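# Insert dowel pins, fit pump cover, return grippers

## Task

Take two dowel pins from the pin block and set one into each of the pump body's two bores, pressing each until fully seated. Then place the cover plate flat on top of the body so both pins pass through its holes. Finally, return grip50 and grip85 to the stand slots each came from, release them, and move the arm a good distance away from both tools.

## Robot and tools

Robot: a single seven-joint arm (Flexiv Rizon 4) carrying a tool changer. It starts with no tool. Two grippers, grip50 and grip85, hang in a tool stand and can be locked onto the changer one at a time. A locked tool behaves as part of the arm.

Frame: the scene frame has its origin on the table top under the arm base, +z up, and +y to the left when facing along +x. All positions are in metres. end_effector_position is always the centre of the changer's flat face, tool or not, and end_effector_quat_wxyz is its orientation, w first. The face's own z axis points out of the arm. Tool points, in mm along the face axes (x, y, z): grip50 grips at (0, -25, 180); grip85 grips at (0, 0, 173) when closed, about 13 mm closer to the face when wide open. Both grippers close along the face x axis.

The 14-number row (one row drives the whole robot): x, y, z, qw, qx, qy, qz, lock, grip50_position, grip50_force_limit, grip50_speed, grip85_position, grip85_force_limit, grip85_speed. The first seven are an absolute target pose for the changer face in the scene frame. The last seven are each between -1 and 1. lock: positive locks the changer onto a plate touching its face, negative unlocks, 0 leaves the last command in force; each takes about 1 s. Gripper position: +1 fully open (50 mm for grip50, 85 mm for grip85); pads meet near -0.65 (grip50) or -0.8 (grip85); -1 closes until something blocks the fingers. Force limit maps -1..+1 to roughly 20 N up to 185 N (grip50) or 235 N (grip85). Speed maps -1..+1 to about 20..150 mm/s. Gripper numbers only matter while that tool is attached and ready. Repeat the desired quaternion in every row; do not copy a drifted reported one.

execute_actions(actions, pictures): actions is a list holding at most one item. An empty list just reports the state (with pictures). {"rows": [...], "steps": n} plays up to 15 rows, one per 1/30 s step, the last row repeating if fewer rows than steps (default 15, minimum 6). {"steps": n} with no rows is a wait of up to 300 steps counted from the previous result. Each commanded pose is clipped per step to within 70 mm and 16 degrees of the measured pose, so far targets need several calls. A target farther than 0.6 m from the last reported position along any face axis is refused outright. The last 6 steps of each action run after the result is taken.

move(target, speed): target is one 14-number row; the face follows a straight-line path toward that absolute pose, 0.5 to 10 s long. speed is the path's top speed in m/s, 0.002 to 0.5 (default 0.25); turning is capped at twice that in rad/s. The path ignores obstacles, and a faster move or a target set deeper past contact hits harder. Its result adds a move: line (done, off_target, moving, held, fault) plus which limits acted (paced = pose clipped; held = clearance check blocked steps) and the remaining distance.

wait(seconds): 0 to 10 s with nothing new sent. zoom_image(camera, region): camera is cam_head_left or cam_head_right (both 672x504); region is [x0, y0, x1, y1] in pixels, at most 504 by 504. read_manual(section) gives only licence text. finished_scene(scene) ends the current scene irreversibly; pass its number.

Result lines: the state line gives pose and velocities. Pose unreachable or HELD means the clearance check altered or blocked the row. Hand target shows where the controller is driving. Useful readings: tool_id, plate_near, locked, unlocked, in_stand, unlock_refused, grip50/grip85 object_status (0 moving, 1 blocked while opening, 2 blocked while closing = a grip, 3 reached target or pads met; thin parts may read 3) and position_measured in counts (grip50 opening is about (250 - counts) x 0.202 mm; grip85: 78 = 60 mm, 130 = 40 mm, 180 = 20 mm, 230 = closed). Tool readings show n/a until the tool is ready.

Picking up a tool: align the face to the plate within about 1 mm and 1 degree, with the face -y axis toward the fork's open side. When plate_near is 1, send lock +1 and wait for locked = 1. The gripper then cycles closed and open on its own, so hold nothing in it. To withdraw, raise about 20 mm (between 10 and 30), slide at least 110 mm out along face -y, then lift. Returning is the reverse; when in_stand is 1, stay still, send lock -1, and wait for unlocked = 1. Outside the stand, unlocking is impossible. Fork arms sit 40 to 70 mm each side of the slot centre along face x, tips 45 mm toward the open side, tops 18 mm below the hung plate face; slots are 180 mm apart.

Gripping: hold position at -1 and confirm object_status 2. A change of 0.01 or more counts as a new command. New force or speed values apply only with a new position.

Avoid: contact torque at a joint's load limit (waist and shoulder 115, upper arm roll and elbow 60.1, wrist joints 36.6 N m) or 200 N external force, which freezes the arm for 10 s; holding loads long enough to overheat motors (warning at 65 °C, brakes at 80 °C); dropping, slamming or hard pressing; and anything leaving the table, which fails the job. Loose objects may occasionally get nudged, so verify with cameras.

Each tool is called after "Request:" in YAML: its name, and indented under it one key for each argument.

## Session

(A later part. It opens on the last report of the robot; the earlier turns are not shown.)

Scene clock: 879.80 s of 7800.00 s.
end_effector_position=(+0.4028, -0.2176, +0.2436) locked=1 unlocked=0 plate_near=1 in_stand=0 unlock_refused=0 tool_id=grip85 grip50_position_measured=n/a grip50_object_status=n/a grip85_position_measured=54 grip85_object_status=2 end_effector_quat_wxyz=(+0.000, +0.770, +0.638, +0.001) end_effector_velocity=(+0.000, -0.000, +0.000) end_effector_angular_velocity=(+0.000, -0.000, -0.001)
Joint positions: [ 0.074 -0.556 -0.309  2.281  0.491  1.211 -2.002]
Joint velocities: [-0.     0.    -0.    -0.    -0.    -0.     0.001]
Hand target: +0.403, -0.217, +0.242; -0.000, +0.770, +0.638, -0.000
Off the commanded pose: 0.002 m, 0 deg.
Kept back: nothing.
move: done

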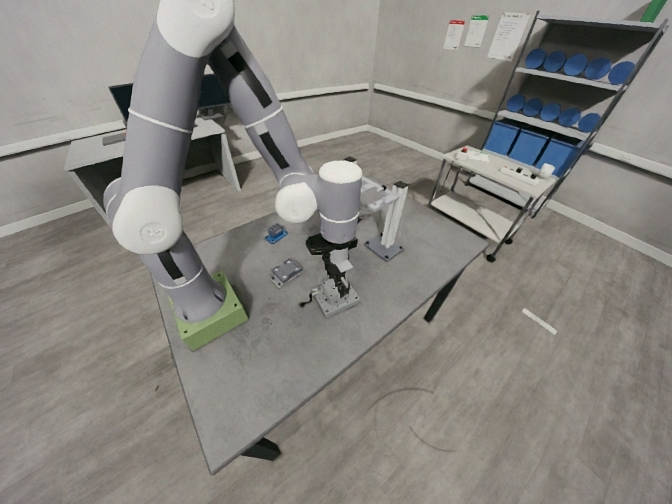

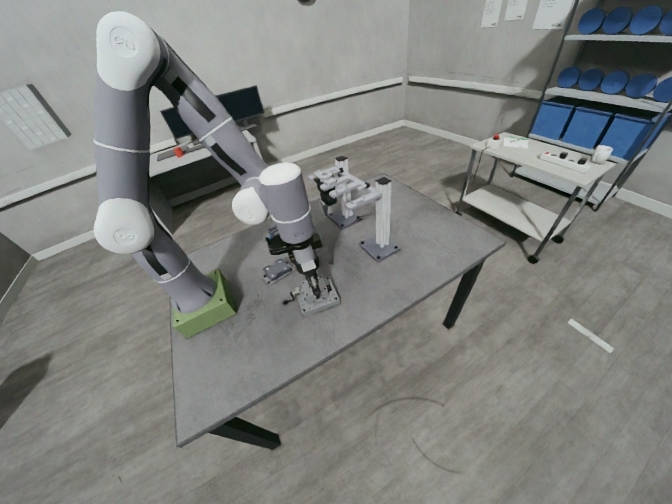

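Request:
move:
  target: [0.403,-0.2175,0.244,0,0.770,0.638,0,0,-1,1,0,1,0,-1]
  speed: 0.003

Request:
move:
  target: [0.403,-0.2175,0.29,0,0.770,0.638,0,0,-1,1,0,1,0,1]
  speed: 0.05

Request:
move:
  target: [0.4246,-0.2112,0.285,0,0.770,0.638,0,0,-1,1,0,-1,0,1]
  speed: 0.05

Request:
move:
  target: [0.4246,-0.2112,0.273,0,0.770,0.638,0,0,-1,1,0,-1,0,1]
  speed: 0.006

Request:
move:
  target: [0.4246,-0.2112,0.271,0,0.770,0.638,0,0,-1,1,0,-1,0,1]
  speed: 0.003

Request:
zoom_image:
  camera: "cam_head_right"
  region: [285,265,345,313]

Scene clock: 881.50 s of 7800.00 s.
end_effector_position=(+0.4030, -0.2175, +0.2440) locked=1 unlocked=0 plate_near=1 in_stand=0 unlock_refused=0 tool_id=grip85 grip50_position_measured=n/a grip50_object_status=n/a grip85_position_measured=3 grip85_object_status=0 end_effector_quat_wxyz=(+0.000, +0.770, +0.638, +0.000) end_effector_velocity=(-0.000, +0.000, -0.000) end_effector_angular_velocity=(+0.000, -0.000, -0.001)
Joint positions: [ 0.078 -0.556 -0.312  2.281  0.489  1.209 -2.   ]
Joint velocities: [0.    0.    0.    0.    0.001 0.    0.001]
Hand target: +0.403, -0.217, +0.244; -0.000, +0.770, +0.638, +0.000
Off the commanded pose: 0.000 m, 0 deg.
Kept back: nothing.
move: done

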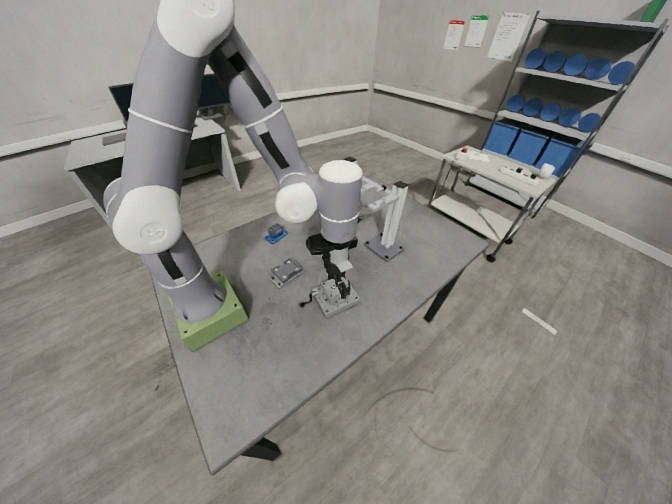

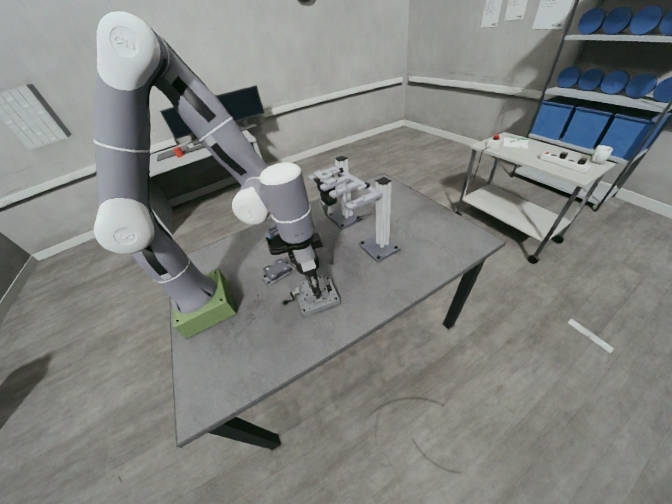

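Scene clock: 882.70 s of 7800.00 s.
end_effector_position=(+0.4031, -0.2176, +0.2901) locked=1 unlocked=0 plate_near=1 in_stand=0 unlock_refused=0 tool_id=grip85 grip50_position_measured=n/a grip50_object_status=n/a grip85_position_measured=3 grip85_object_status=3 end_effector_quat_wxyz=(+0.000, +0.770, +0.638, +0.000) end_effector_velocity=(-0.000, -0.000, -0.000) end_effector_angular_velocity=(-0.000, -0.000, +0.000)
Joint positions: [ 0.148 -0.409 -0.408  2.333  0.379  1.116 -1.922]
Joint velocities: [-0. -0. -0.  0. -0.  0. -0.]
Hand target: +0.403, -0.218, +0.290; -0.000, +0.770, +0.638, +0.000
Off the commanded pose: 0.000 m, 0 deg.
Kept back: nothing.
move: done

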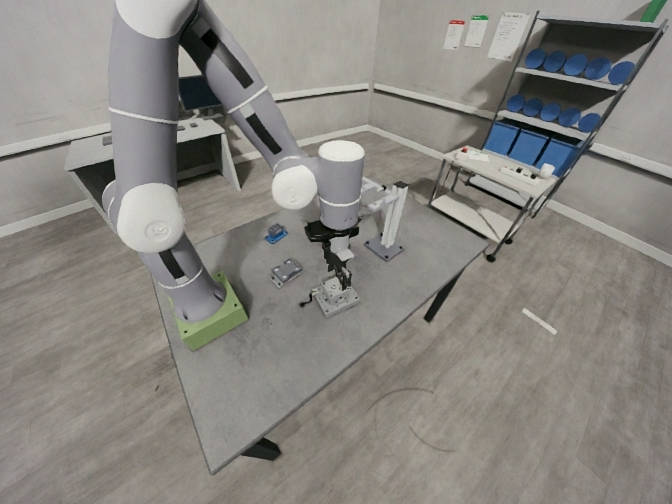

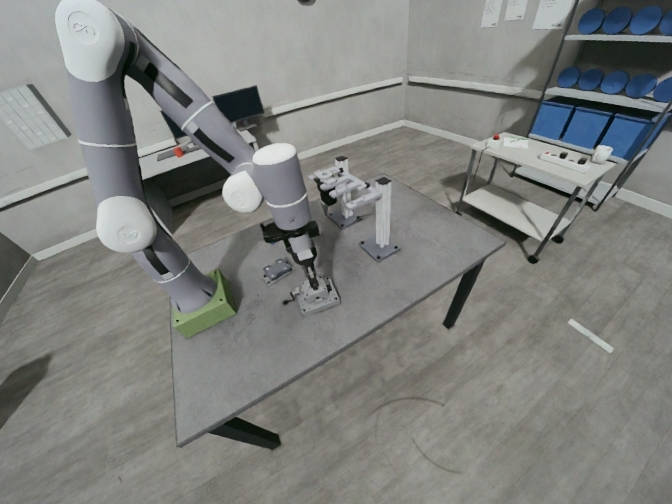

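Scene clock: 883.57 s of 7800.00 s.
end_effector_position=(+0.4248, -0.2112, +0.2852) locked=1 unlocked=0 plate_near=1 in_stand=0 unlock_refused=0 tool_id=grip85 grip50_position_measured=n/a grip50_object_status=n/a grip85_position_measured=232 grip85_object_status=3 end_effector_quat_wxyz=(+0.000, +0.770, +0.638, +0.000) end_effector_velocity=(-0.000, +0.000, +0.000) end_effector_angular_velocity=(+0.001, -0.000, -0.000)
Joint positions: [ 0.154 -0.448 -0.393  2.281  0.386  1.102 -1.9  ]
Joint velocities: [-0.     0.     0.     0.     0.001 -0.    -0.   ]
Hand target: +0.425, -0.211, +0.285; -0.000, +0.770, +0.638, +0.000
Off the commanded pose: 0.000 m, 0 deg.
Kept back: nothing.
move: done

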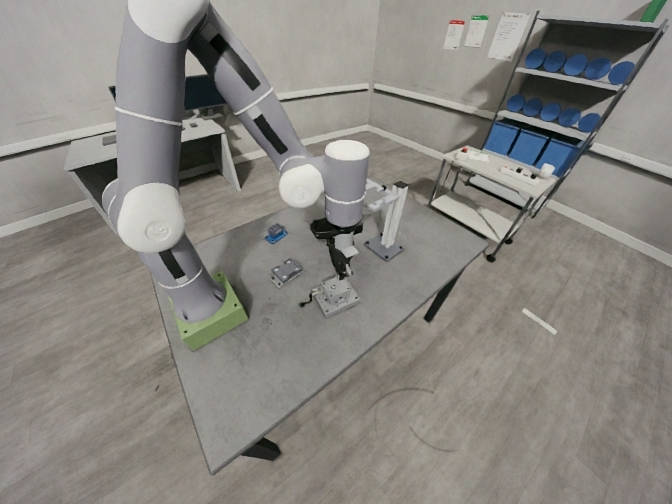

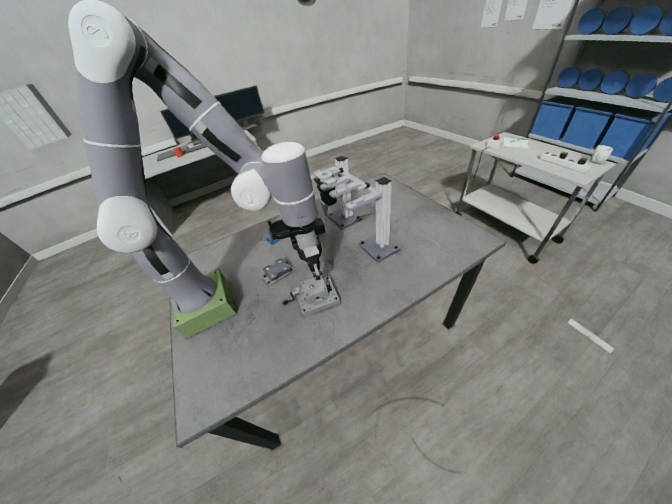

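Scene clock: 885.80 s of 7800.00 s.
end_effector_position=(+0.4246, -0.2112, +0.2731) locked=1 unlocked=0 plate_near=1 in_stand=0 unlock_refused=0 tool_id=grip85 grip50_position_measured=n/a grip50_object_status=n/a grip85_position_measured=232 grip85_object_status=3 end_effector_quat_wxyz=(-0.000, +0.770, +0.638, -0.000) end_effector_velocity=(-0.000, -0.000, +0.000) end_effector_angular_velocity=(+0.000, -0.000, +0.002)
Joint positions: [ 0.135 -0.484 -0.368  2.27   0.411  1.126 -1.917]
Joint velocities: [-0.001  0.     0.001  0.    -0.     0.    -0.001]
Hand target: +0.425, -0.211, +0.273; +0.000, +0.770, +0.638, -0.000
Off the commanded pose: 0.000 m, 0 deg.
Kept back: nothing.
move: done

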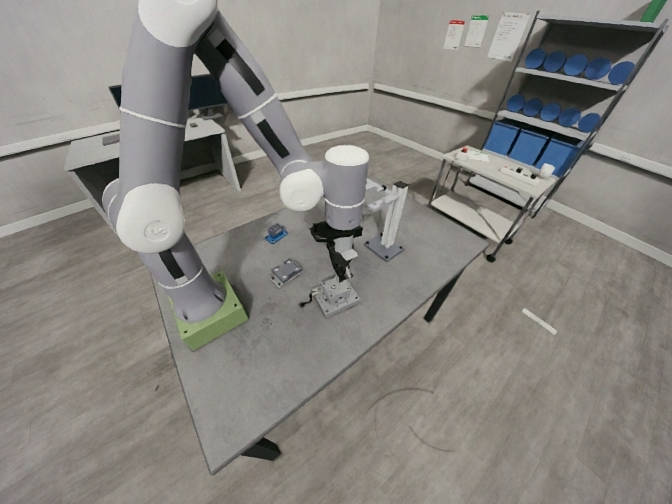

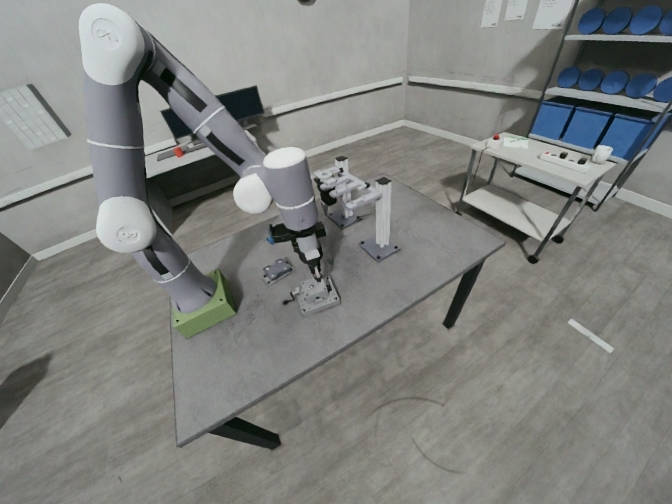

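Scene clock: 886.70 s of 7800.00 s.
end_effector_position=(+0.4246, -0.2112, +0.2711) locked=1 unlocked=0 plate_near=1 in_stand=0 unlock_refused=0 tool_id=grip85 grip50_position_measured=n/a grip50_object_status=n/a grip85_position_measured=232 grip85_object_status=3 end_effector_quat_wxyz=(-0.000, +0.770, +0.638, -0.000) end_effector_velocity=(+0.000, +0.000, -0.000) end_effector_angular_velocity=(+0.000, -0.000, -0.000)
Joint positions: [ 0.132 -0.49  -0.363  2.268  0.415  1.13  -1.919]
Joint velocities: [-0.001 -0.     0.001 -0.     0.     0.     0.   ]
Hand target: +0.425, -0.211, +0.271; +0.000, +0.770, +0.638, -0.000
Off the commanded pose: 0.000 m, 0 deg.
Kept back: nothing.
move: done

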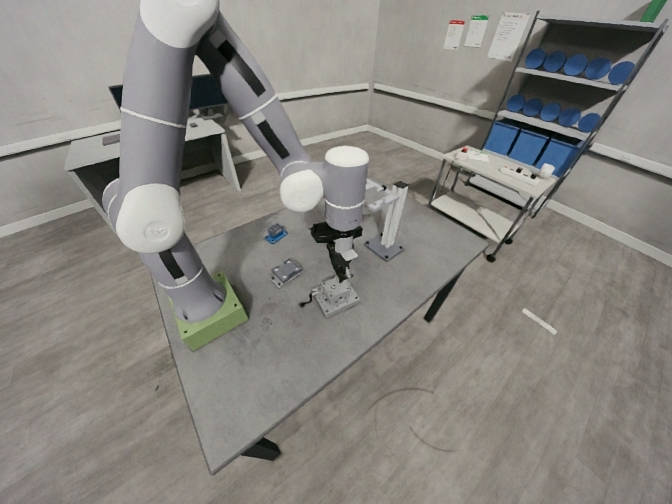

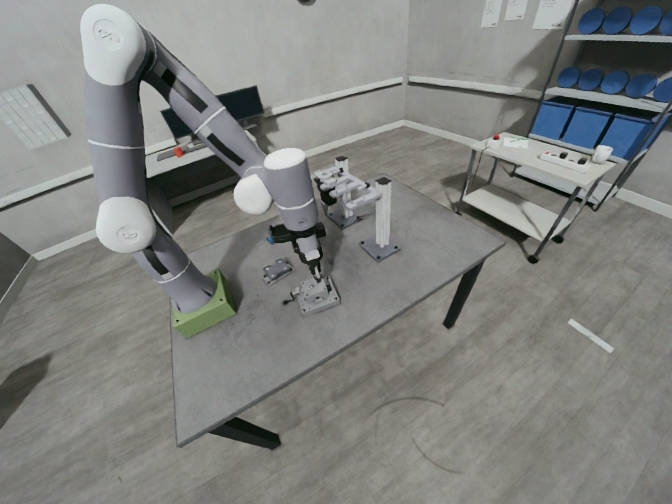

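Region (285, 265, 345, 313) of cam_head_right's 672x504 image, scaled by 8.400, with more detail than that image has; it fills the top 403 rows of this view, and the rest is white.

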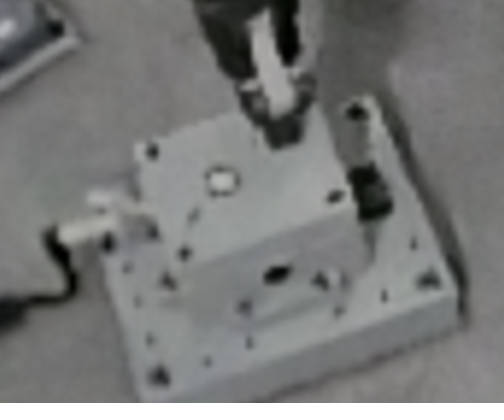

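Request:
move:
  target: [0.4246,-0.2112,0.2692,0,0.770,0.638,0,0,-1,1,0,-1,0,1]
  speed: 0.003

Request:
move:
  target: [0.4246,-0.2112,0.277,0,0.770,0.638,0,0,-1,1,0,-1,0,1]
  speed: 0.02

Request:
move:
  target: [0.3740,-0.2017,0.277,0,0.770,0.638,0,0,-1,1,0,-1,0,1]
  speed: 0.05

Request:
move:
  target: [0.3740,-0.2017,0.2692,0,0.770,0.638,0,0,-1,1,0,-1,0,1]
  speed: 0.004

Scene clock: 887.77 s of 7800.00 s.
end_effector_position=(+0.4251, -0.2114, +0.2698) locked=1 unlocked=0 plate_near=1 in_stand=0 unlock_refused=0 tool_id=grip85 grip50_position_measured=n/a grip50_object_status=n/a grip85_position_measured=232 grip85_object_status=3 end_effector_quat_wxyz=(+0.001, +0.770, +0.638, +0.001) end_effector_velocity=(+0.000, -0.000, +0.000) end_effector_angular_velocity=(-0.000, -0.000, +0.001)
Joint positions: [ 0.128 -0.495 -0.359  2.266  0.417  1.135 -1.921]
Joint velocities: [-0.001 -0.     0.001 -0.    -0.     0.    -0.001]
Hand target: +0.425, -0.211, +0.269; +0.000, +0.770, +0.638, -0.000
Off the commanded pose: 0.001 m, 0 deg.
Kept back: nothing.
move: done

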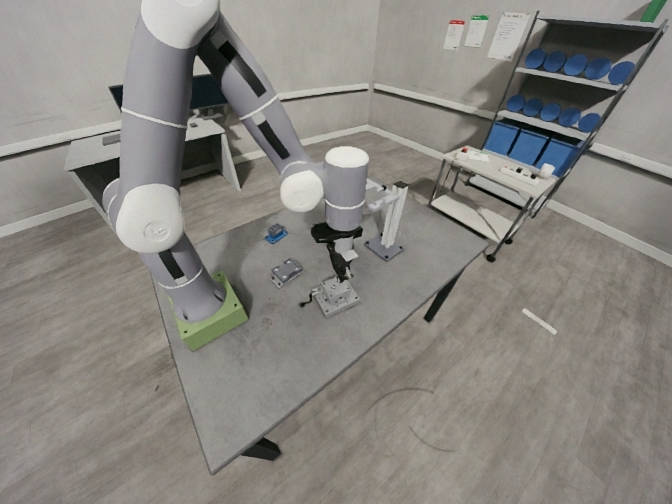

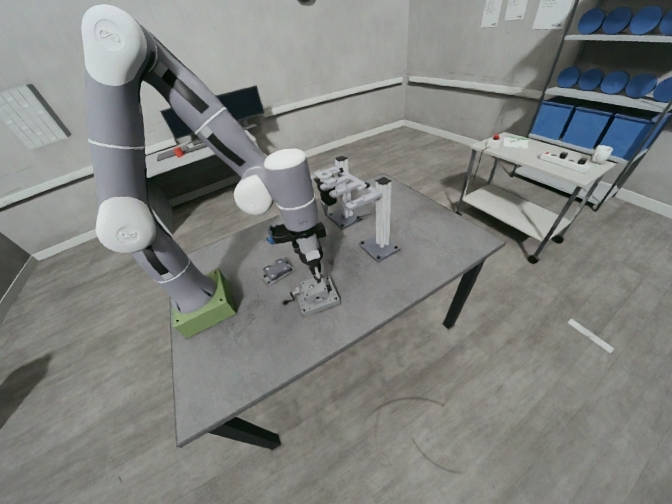

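Scene clock: 888.47 s of 7800.00 s.
end_effector_position=(+0.4247, -0.2112, +0.2770) locked=1 unlocked=0 plate_near=1 in_stand=0 unlock_refused=0 tool_id=grip85 grip50_position_measured=n/a grip50_object_status=n/a grip85_position_measured=232 grip85_object_status=3 end_effector_quat_wxyz=(+0.000, +0.770, +0.638, +0.000) end_effector_velocity=(-0.000, -0.000, -0.000) end_effector_angular_velocity=(-0.000, +0.000, -0.000)
Joint positions: [ 0.139 -0.472 -0.373  2.274  0.401  1.119 -1.91 ]
Joint velocities: [ 0. -0. -0.  0. -0. -0.  0.]
Hand target: +0.425, -0.211, +0.277; -0.000, +0.770, +0.638, +0.000
Off the commanded pose: 0.000 m, 0 deg.
Kept back: nothing.
move: done

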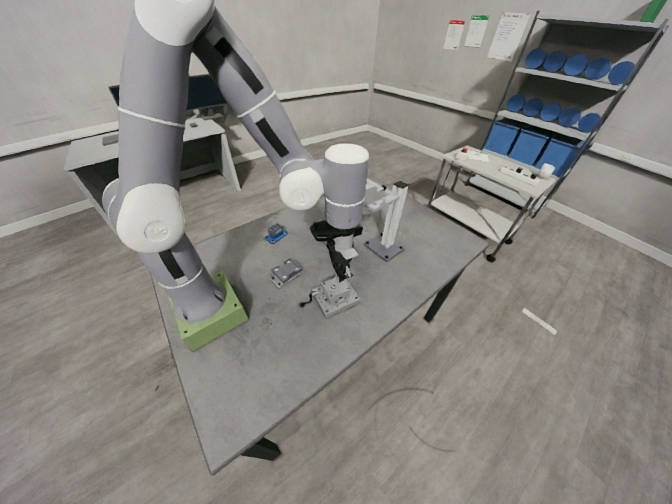

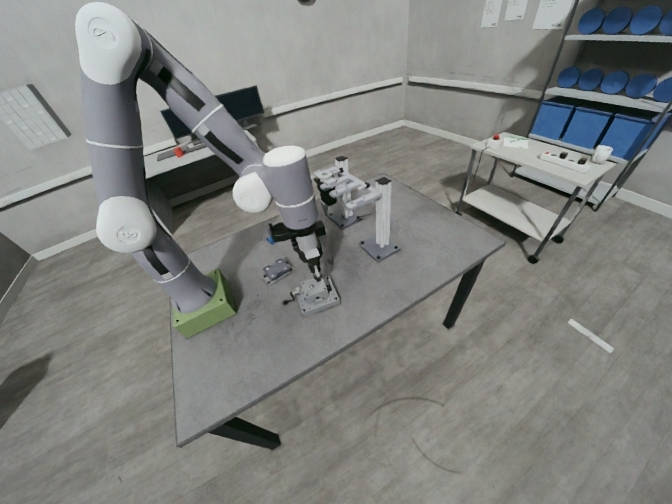

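Scene clock: 889.77 s of 7800.00 s.
end_effector_position=(+0.3738, -0.2018, +0.2768) locked=1 unlocked=0 plate_near=1 in_stand=0 unlock_refused=0 tool_id=grip85 grip50_position_measured=n/a grip50_object_status=n/a grip85_position_measured=232 grip85_object_status=3 end_effector_quat_wxyz=(-0.000, +0.770, +0.638, -0.000) end_effector_velocity=(-0.000, -0.000, +0.000) end_effector_angular_velocity=(+0.000, -0.000, +0.000)
Joint positions: [ 0.155 -0.406 -0.372  2.414  0.418  1.198 -1.93 ]
Joint velocities: [ 0.    -0.    -0.    -0.     0.     0.    -0.001]
Hand target: +0.374, -0.202, +0.277; +0.000, +0.770, +0.638, -0.000
Off the commanded pose: 0.000 m, 0 deg.
Kept back: nothing.
move: done

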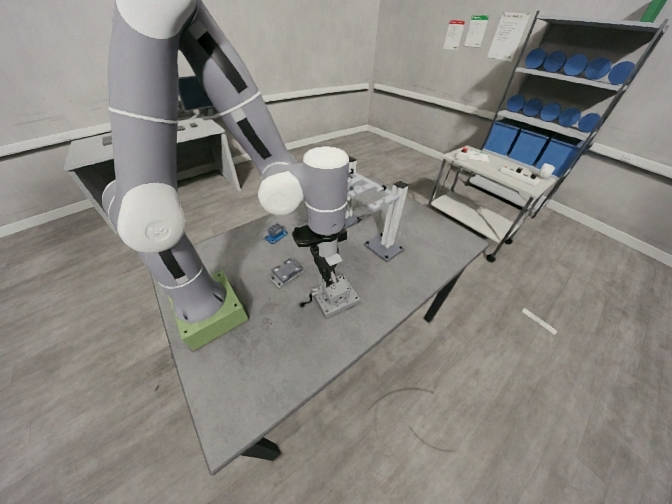

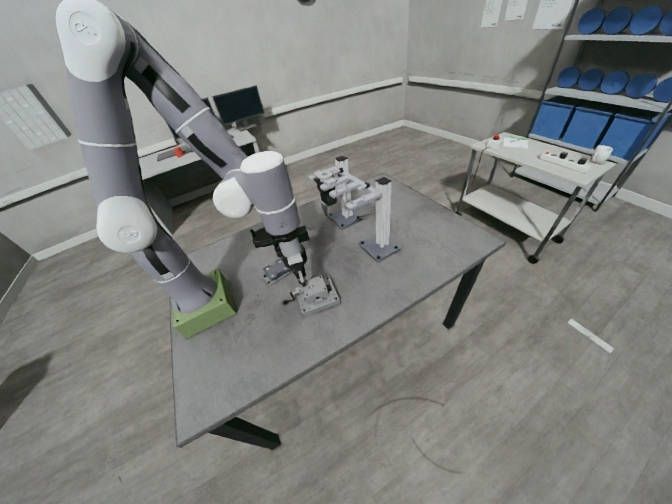

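Scene clock: 891.90 s of 7800.00 s.
end_effector_position=(+0.3740, -0.2017, +0.2692) locked=1 unlocked=0 plate_near=1 in_stand=0 unlock_refused=0 tool_id=grip85 grip50_position_measured=n/a grip50_object_status=n/a grip85_position_measured=232 grip85_object_status=3 end_effector_quat_wxyz=(-0.000, +0.770, +0.638, -0.000) end_effector_velocity=(-0.000, -0.000, -0.000) end_effector_angular_velocity=(-0.000, +0.000, +0.001)
Joint positions: [ 0.137 -0.433 -0.349  2.404  0.439  1.215 -1.945]
Joint velocities: [-0.001 -0.     0.     0.    -0.     0.    -0.   ]
Hand target: +0.374, -0.202, +0.269; +0.000, +0.770, +0.638, -0.000
Off the commanded pose: 0.000 m, 0 deg.
Kept back: nothing.
move: done

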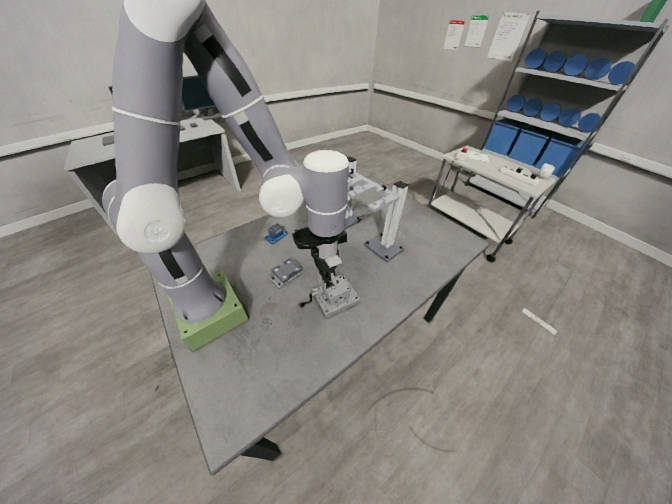

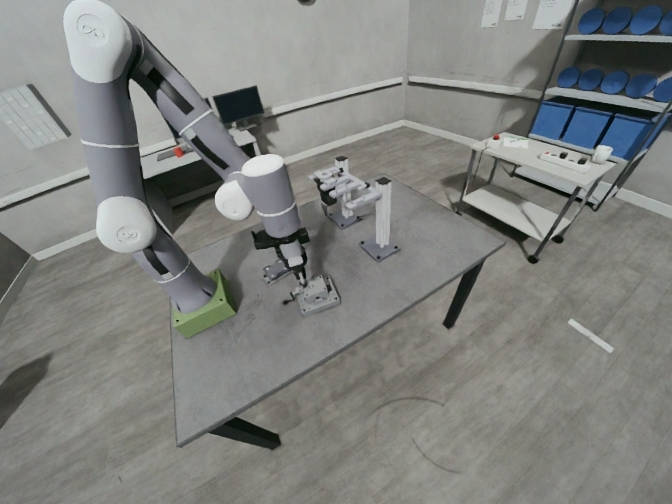

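Still slightly tilted; check here, then press +u more.

Request:
move:
  target: [0.3740,-0.2017,0.2675,0,0.770,0.638,0,0,-1,1,0,-1,0,1]
  speed: 0.003

Request:
move:
  target: [0.3740,-0.2017,0.277,0,0.770,0.638,0,0,-1,1,0,-1,0,1]
  speed: 0.02

Request:
move:
  target: [0.4295,-0.2071,0.277,0,0.770,0.638,0,0,-1,1,0,-1,0,1]
  speed: 0.05

Request:
move:
  target: [0.4295,-0.2071,0.2685,0,0.770,0.638,0,0,-1,1,0,-1,0,1]
  speed: 0.004

Request:
move:
  target: [0.4295,-0.2071,0.2672,0,0.770,0.638,0,0,-1,1,0,-1,0,1]
  speed: 0.002

Scene clock: 893.10 s of 7800.00 s.
end_effector_position=(+0.3744, -0.2018, +0.2680) locked=1 unlocked=0 plate_near=1 in_stand=0 unlock_refused=0 tool_id=grip85 grip50_position_measured=n/a grip50_object_status=n/a grip85_position_measured=232 grip85_object_status=3 end_effector_quat_wxyz=(+0.001, +0.770, +0.638, +0.000) end_effector_velocity=(-0.000, -0.000, -0.000) end_effector_angular_velocity=(+0.000, -0.000, -0.001)
Joint positions: [ 0.133 -0.438 -0.343  2.402  0.443  1.22  -1.947]
Joint velocities: [-0.001 -0.     0.001  0.     0.001  0.     0.   ]
Hand target: +0.374, -0.202, +0.268; +0.000, +0.770, +0.638, -0.000
Off the commanded pose: 0.001 m, 0 deg.
Kept back: nothing.
move: done

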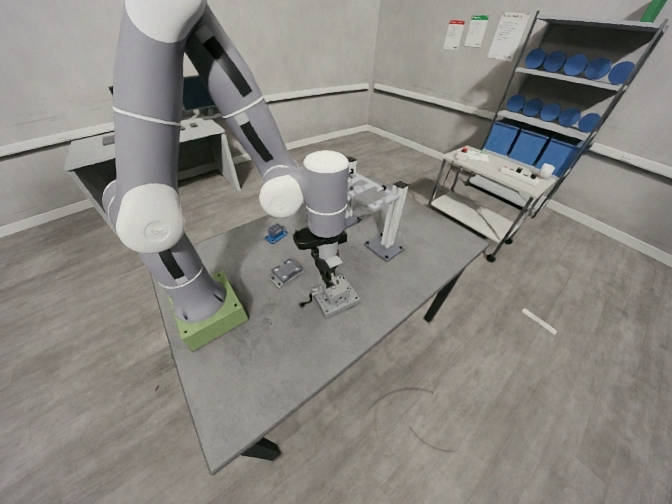

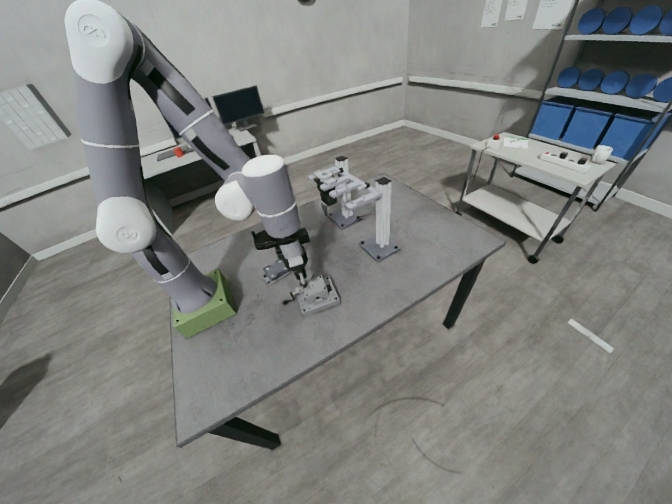

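Scene clock: 893.80 s of 7800.00 s.
end_effector_position=(+0.3741, -0.2017, +0.2770) locked=1 unlocked=0 plate_near=1 in_stand=0 unlock_refused=0 tool_id=grip85 grip50_position_measured=n/a grip50_object_status=n/a grip85_position_measured=232 grip85_object_status=3 end_effector_quat_wxyz=(+0.000, +0.770, +0.638, +0.000) end_effector_velocity=(+0.000, -0.000, +0.000) end_effector_angular_velocity=(-0.001, -0.000, +0.000)
Joint positions: [ 0.151 -0.405 -0.368  2.414  0.415  1.199 -1.928]
Joint velocities: [ 0.     0.    -0.001 -0.    -0.001 -0.    -0.   ]
Hand target: +0.374, -0.202, +0.277; -0.000, +0.770, +0.638, +0.000
Off the commanded pose: 0.000 m, 0 deg.
Kept back: nothing.
move: done

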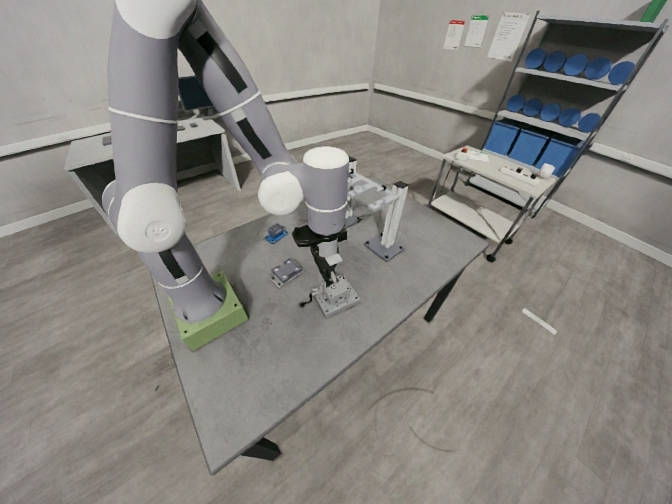

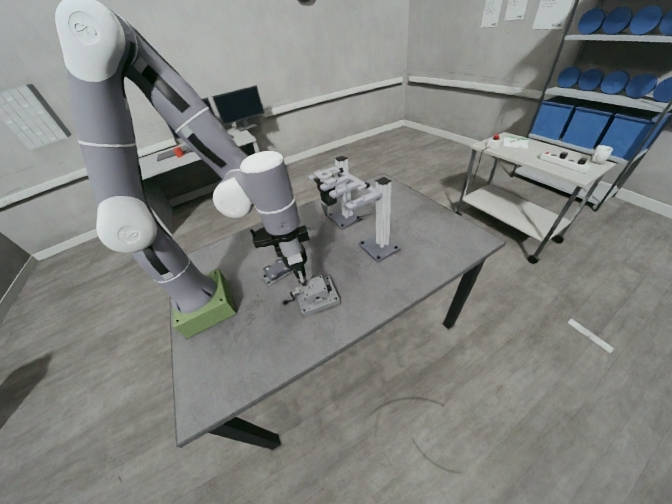

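Scene clock: 895.20 s of 7800.00 s.
end_effector_position=(+0.4297, -0.2070, +0.2772) locked=1 unlocked=0 plate_near=1 in_stand=0 unlock_refused=0 tool_id=grip85 grip50_position_measured=n/a grip50_object_status=n/a grip85_position_measured=232 grip85_object_status=3 end_effector_quat_wxyz=(+0.000, +0.770, +0.638, +0.000) end_effector_velocity=(-0.000, -0.000, +0.000) end_effector_angular_velocity=(-0.000, +0.000, +0.002)
Joint positions: [ 0.145 -0.475 -0.369  2.267  0.396  1.116 -1.895]
Joint velocities: [-0.     0.    -0.     0.    -0.    -0.    -0.002]
Hand target: +0.430, -0.207, +0.277; -0.000, +0.770, +0.638, +0.000
Off the commanded pose: 0.000 m, 0 deg.
Kept back: nothing.
move: done

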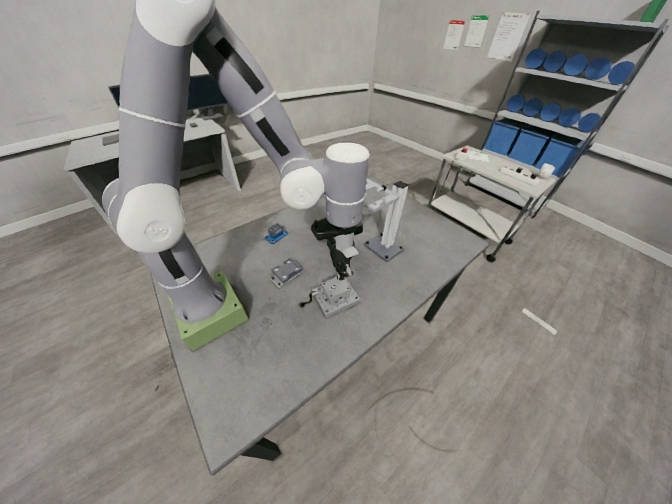

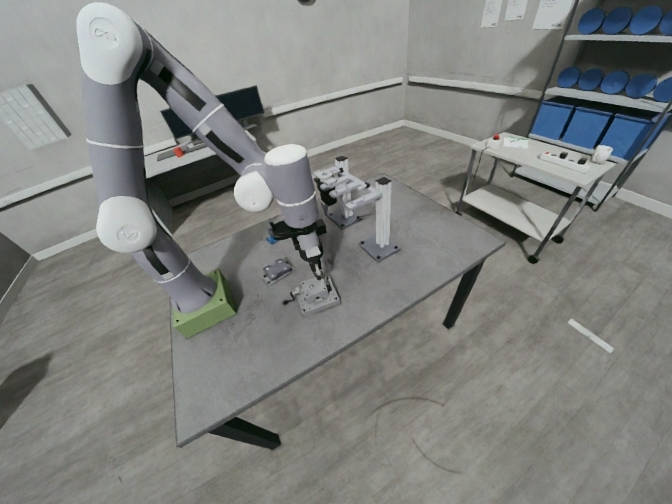

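Scene clock: 897.60 s of 7800.00 s.
end_effector_position=(+0.4297, -0.2071, +0.2687) locked=1 unlocked=0 plate_near=1 in_stand=0 unlock_refused=0 tool_id=grip85 grip50_position_measured=n/a grip50_object_status=n/a grip85_position_measured=232 grip85_object_status=3 end_effector_quat_wxyz=(+0.000, +0.770, +0.638, +0.000) end_effector_velocity=(+0.000, -0.000, +0.000) end_effector_angular_velocity=(+0.000, -0.000, +0.000)
Joint positions: [ 0.131 -0.5   -0.351  2.259  0.411  1.134 -1.905]
Joint velocities: [-0.001 -0.     0.001 -0.    -0.    -0.    -0.   ]
Hand target: +0.430, -0.207, +0.269; +0.000, +0.770, +0.638, -0.000
Off the commanded pose: 0.000 m, 0 deg.
Kept back: nothing.
move: done

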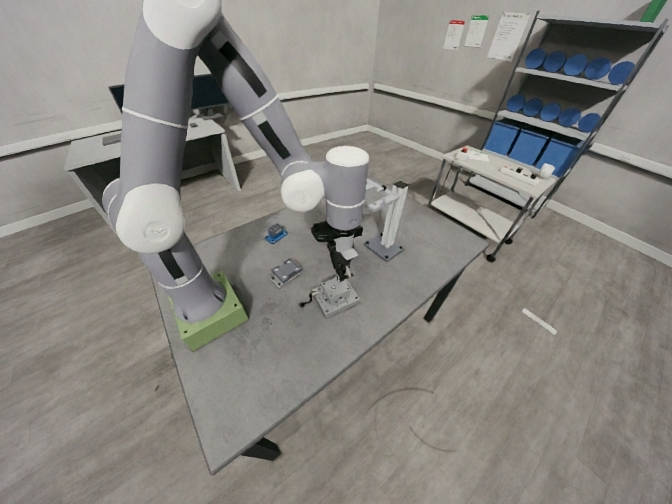

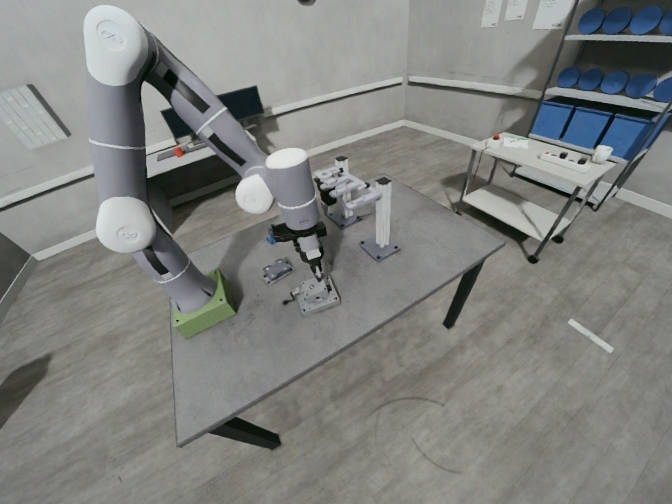

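Scene clock: 898.60 s of 7800.00 s.
end_effector_position=(+0.4297, -0.2071, +0.2674) locked=1 unlocked=0 plate_near=1 in_stand=0 unlock_refused=0 tool_id=grip85 grip50_position_measured=n/a grip50_object_status=n/a grip85_position_measured=232 grip85_object_status=3 end_effector_quat_wxyz=(+0.000, +0.770, +0.638, +0.000) end_effector_velocity=(-0.000, -0.000, +0.000) end_effector_angular_velocity=(+0.000, -0.001, +0.001)
Joint positions: [ 0.127 -0.504 -0.347  2.258  0.413  1.137 -1.906]
Joint velocities: [-0.001  0.     0.001  0.    -0.     0.    -0.001]
Hand target: +0.430, -0.207, +0.267; +0.000, +0.770, +0.638, -0.000
Off the commanded pose: 0.000 m, 0 deg.
Kept back: nothing.
move: done

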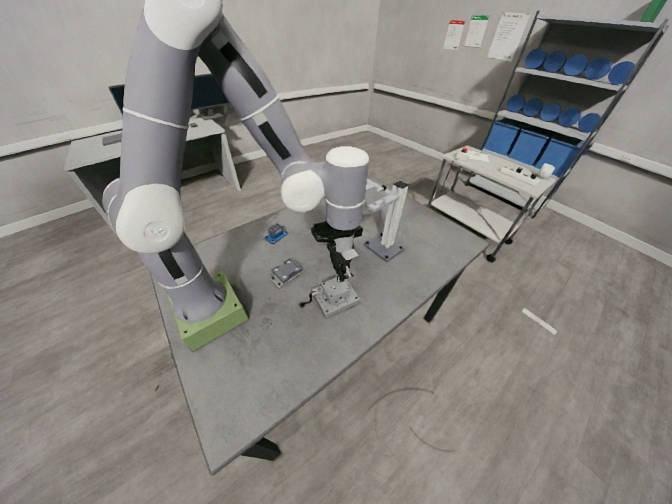

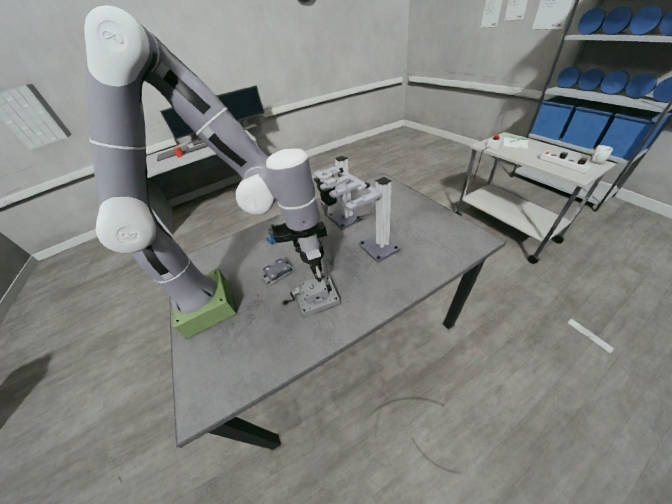

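Request:
move:
  target: [0.4157,-0.2146,0.270,0,0.770,0.638,0,0,-1,1,0,-1,0,1]
  speed: 0.01

Request:
move:
  target: [0.4157,-0.2146,0.2665,0,0.770,0.638,0,0,-1,1,0,-1,0,1]
  speed: 0.002

Request:
move:
  target: [0.4157,-0.2146,0.265,0,0.770,0.638,0,0,-1,1,0,-1,0,1]
  speed: 0.002

Request:
move:
  target: [0.4157,-0.2146,0.2638,0,0.770,0.638,0,0,-1,1,0,-1,0,1]
  speed: 0.002

Scene clock: 900.77 s of 7800.00 s.
end_effector_position=(+0.4157, -0.2146, +0.2699) locked=1 unlocked=0 plate_near=1 in_stand=0 unlock_refused=0 tool_id=grip85 grip50_position_measured=n/a grip50_object_status=n/a grip85_position_measured=232 grip85_object_status=3 end_effector_quat_wxyz=(-0.000, +0.770, +0.638, -0.000) end_effector_velocity=(-0.000, -0.000, -0.000) end_effector_angular_velocity=(+0.000, +0.000, -0.001)
Joint positions: [ 0.113 -0.485 -0.353  2.286  0.413  1.145 -1.929]
Joint velocities: [-0. -0.  0.  0.  0. -0.  0.]
Hand target: +0.416, -0.215, +0.270; +0.000, +0.770, +0.638, -0.000
Off the commanded pose: 0.000 m, 0 deg.
Kept back: nothing.
move: done

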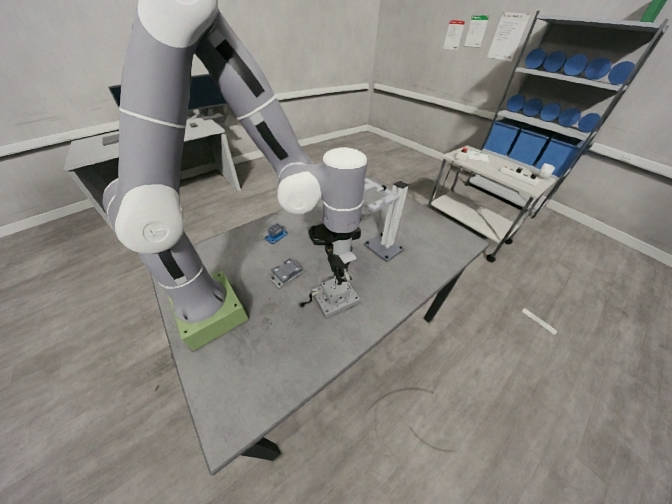

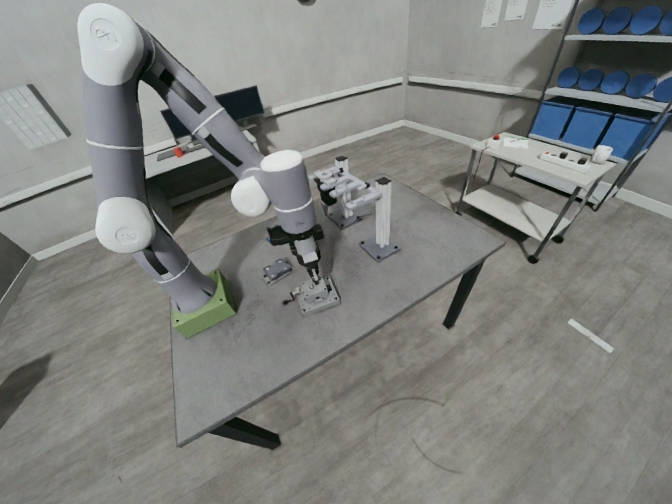

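Scene clock: 902.67 s of 7800.00 s.
end_effector_position=(+0.4161, -0.2148, +0.2670) locked=1 unlocked=0 plate_near=1 in_stand=0 unlock_refused=0 tool_id=grip85 grip50_position_measured=n/a grip50_object_status=n/a grip85_position_measured=232 grip85_object_status=3 end_effector_quat_wxyz=(+0.001, +0.770, +0.638, +0.000) end_effector_velocity=(+0.000, +0.000, +0.000) end_effector_angular_velocity=(+0.000, -0.001, +0.001)
Joint positions: [ 0.106 -0.494 -0.344  2.283  0.417  1.154 -1.933]
Joint velocities: [-0.001  0.     0.001 -0.    -0.001  0.    -0.001]
Hand target: +0.416, -0.215, +0.267; +0.000, +0.770, +0.638, -0.000
Off the commanded pose: 0.001 m, 0 deg.
Kept back: nothing.
move: done

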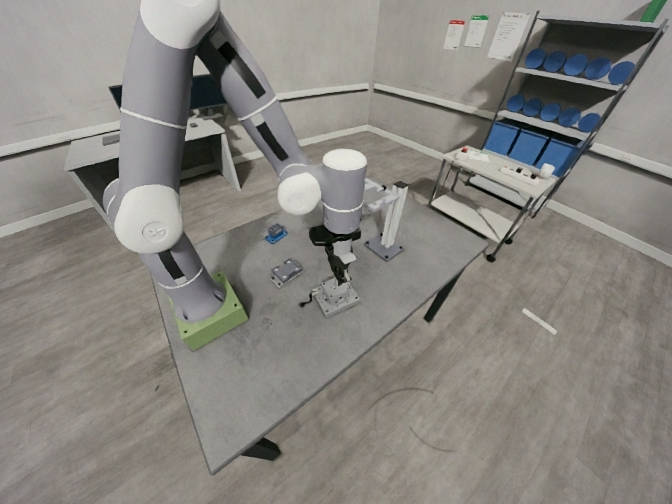

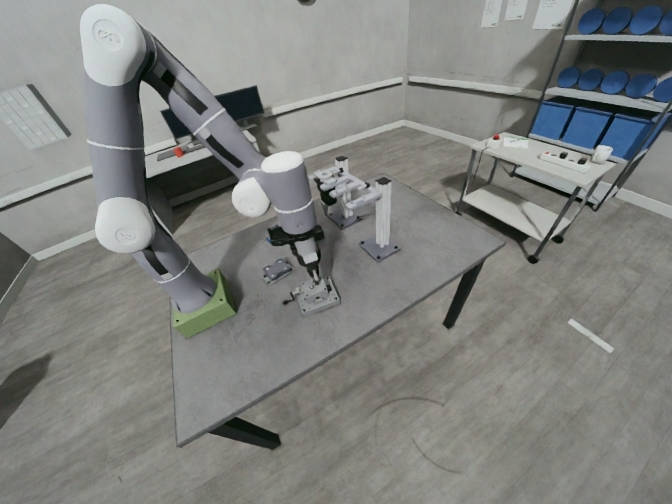

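Scene clock: 903.93 s of 7800.00 s.
end_effector_position=(+0.4165, -0.2149, +0.2658) locked=1 unlocked=0 plate_near=1 in_stand=0 unlock_refused=0 tool_id=grip85 grip50_position_measured=n/a grip50_object_status=n/a grip85_position_measured=232 grip85_object_status=3 end_effector_quat_wxyz=(+0.001, +0.770, +0.638, +0.001) end_effector_velocity=(-0.000, -0.000, -0.000) end_effector_angular_velocity=(+0.000, +0.000, -0.000)
Joint positions: [ 0.101 -0.498 -0.338  2.281  0.417  1.158 -1.933]
Joint velocities: [-0.001 -0.     0.001 -0.     0.    -0.    -0.   ]
Hand target: +0.416, -0.215, +0.265; +0.000, +0.770, +0.638, -0.000
Off the commanded pose: 0.001 m, 0 deg.
Kept back: nothing.
move: done

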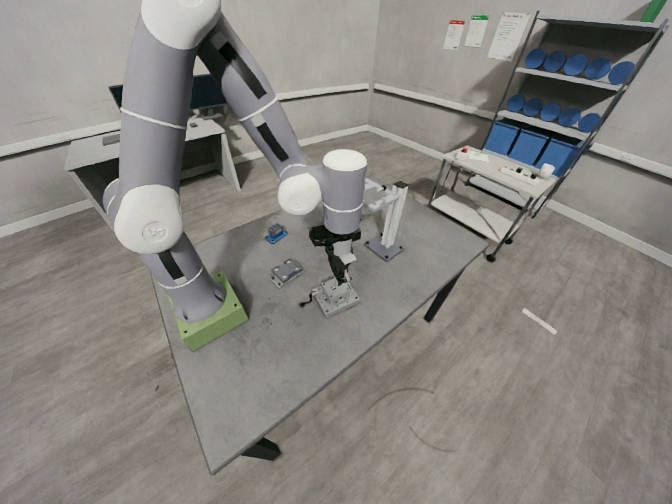

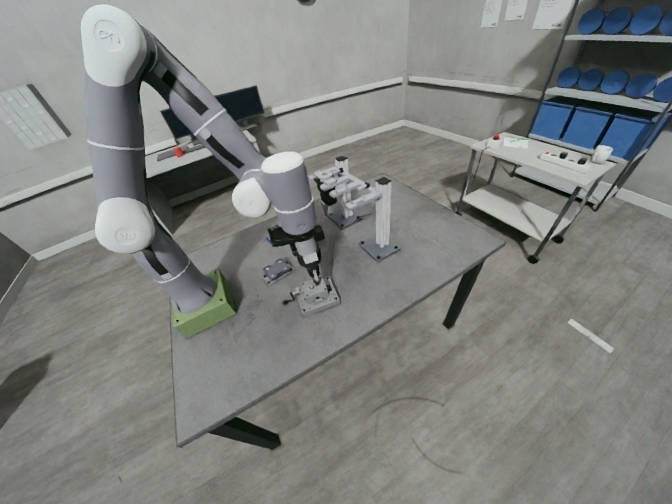

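Scene clock: 905.23 s of 7800.00 s.
end_effector_position=(+0.4167, -0.2149, +0.2648) locked=1 unlocked=0 plate_near=1 in_stand=0 unlock_refused=0 tool_id=grip85 grip50_position_measured=n/a grip50_object_status=n/a grip85_position_measured=232 grip85_object_status=3 end_effector_quat_wxyz=(+0.001, +0.770, +0.638, +0.001) end_effector_velocity=(-0.000, +0.000, -0.000) end_effector_angular_velocity=(+0.001, +0.001, +0.000)
Joint positions: [ 0.097 -0.501 -0.334  2.28   0.417  1.162 -1.933]
Joint velocities: [-0.001 -0.001  0.001  0.     0.    -0.    -0.001]
Hand target: +0.416, -0.215, +0.264; +0.000, +0.770, +0.638, -0.000
Off the commanded pose: 0.001 m, 0 deg.
Kept back: nothing.
move: done

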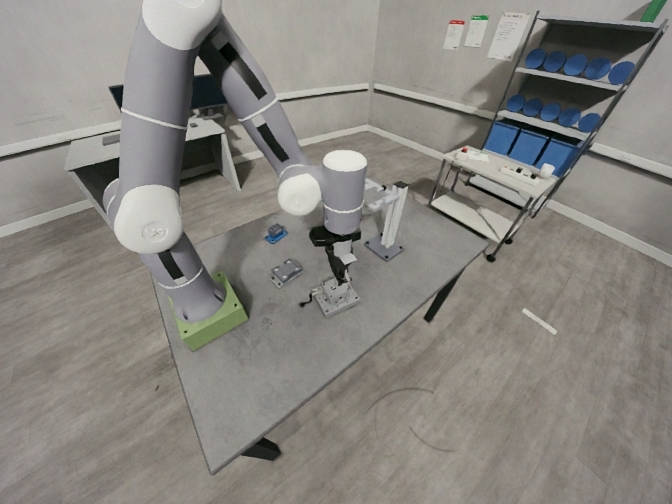

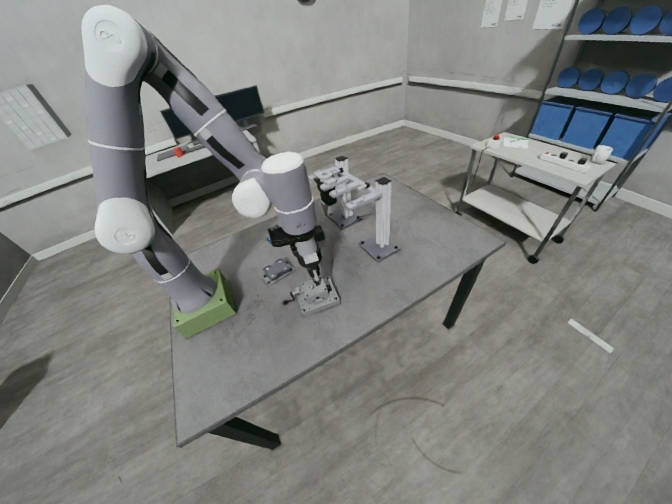

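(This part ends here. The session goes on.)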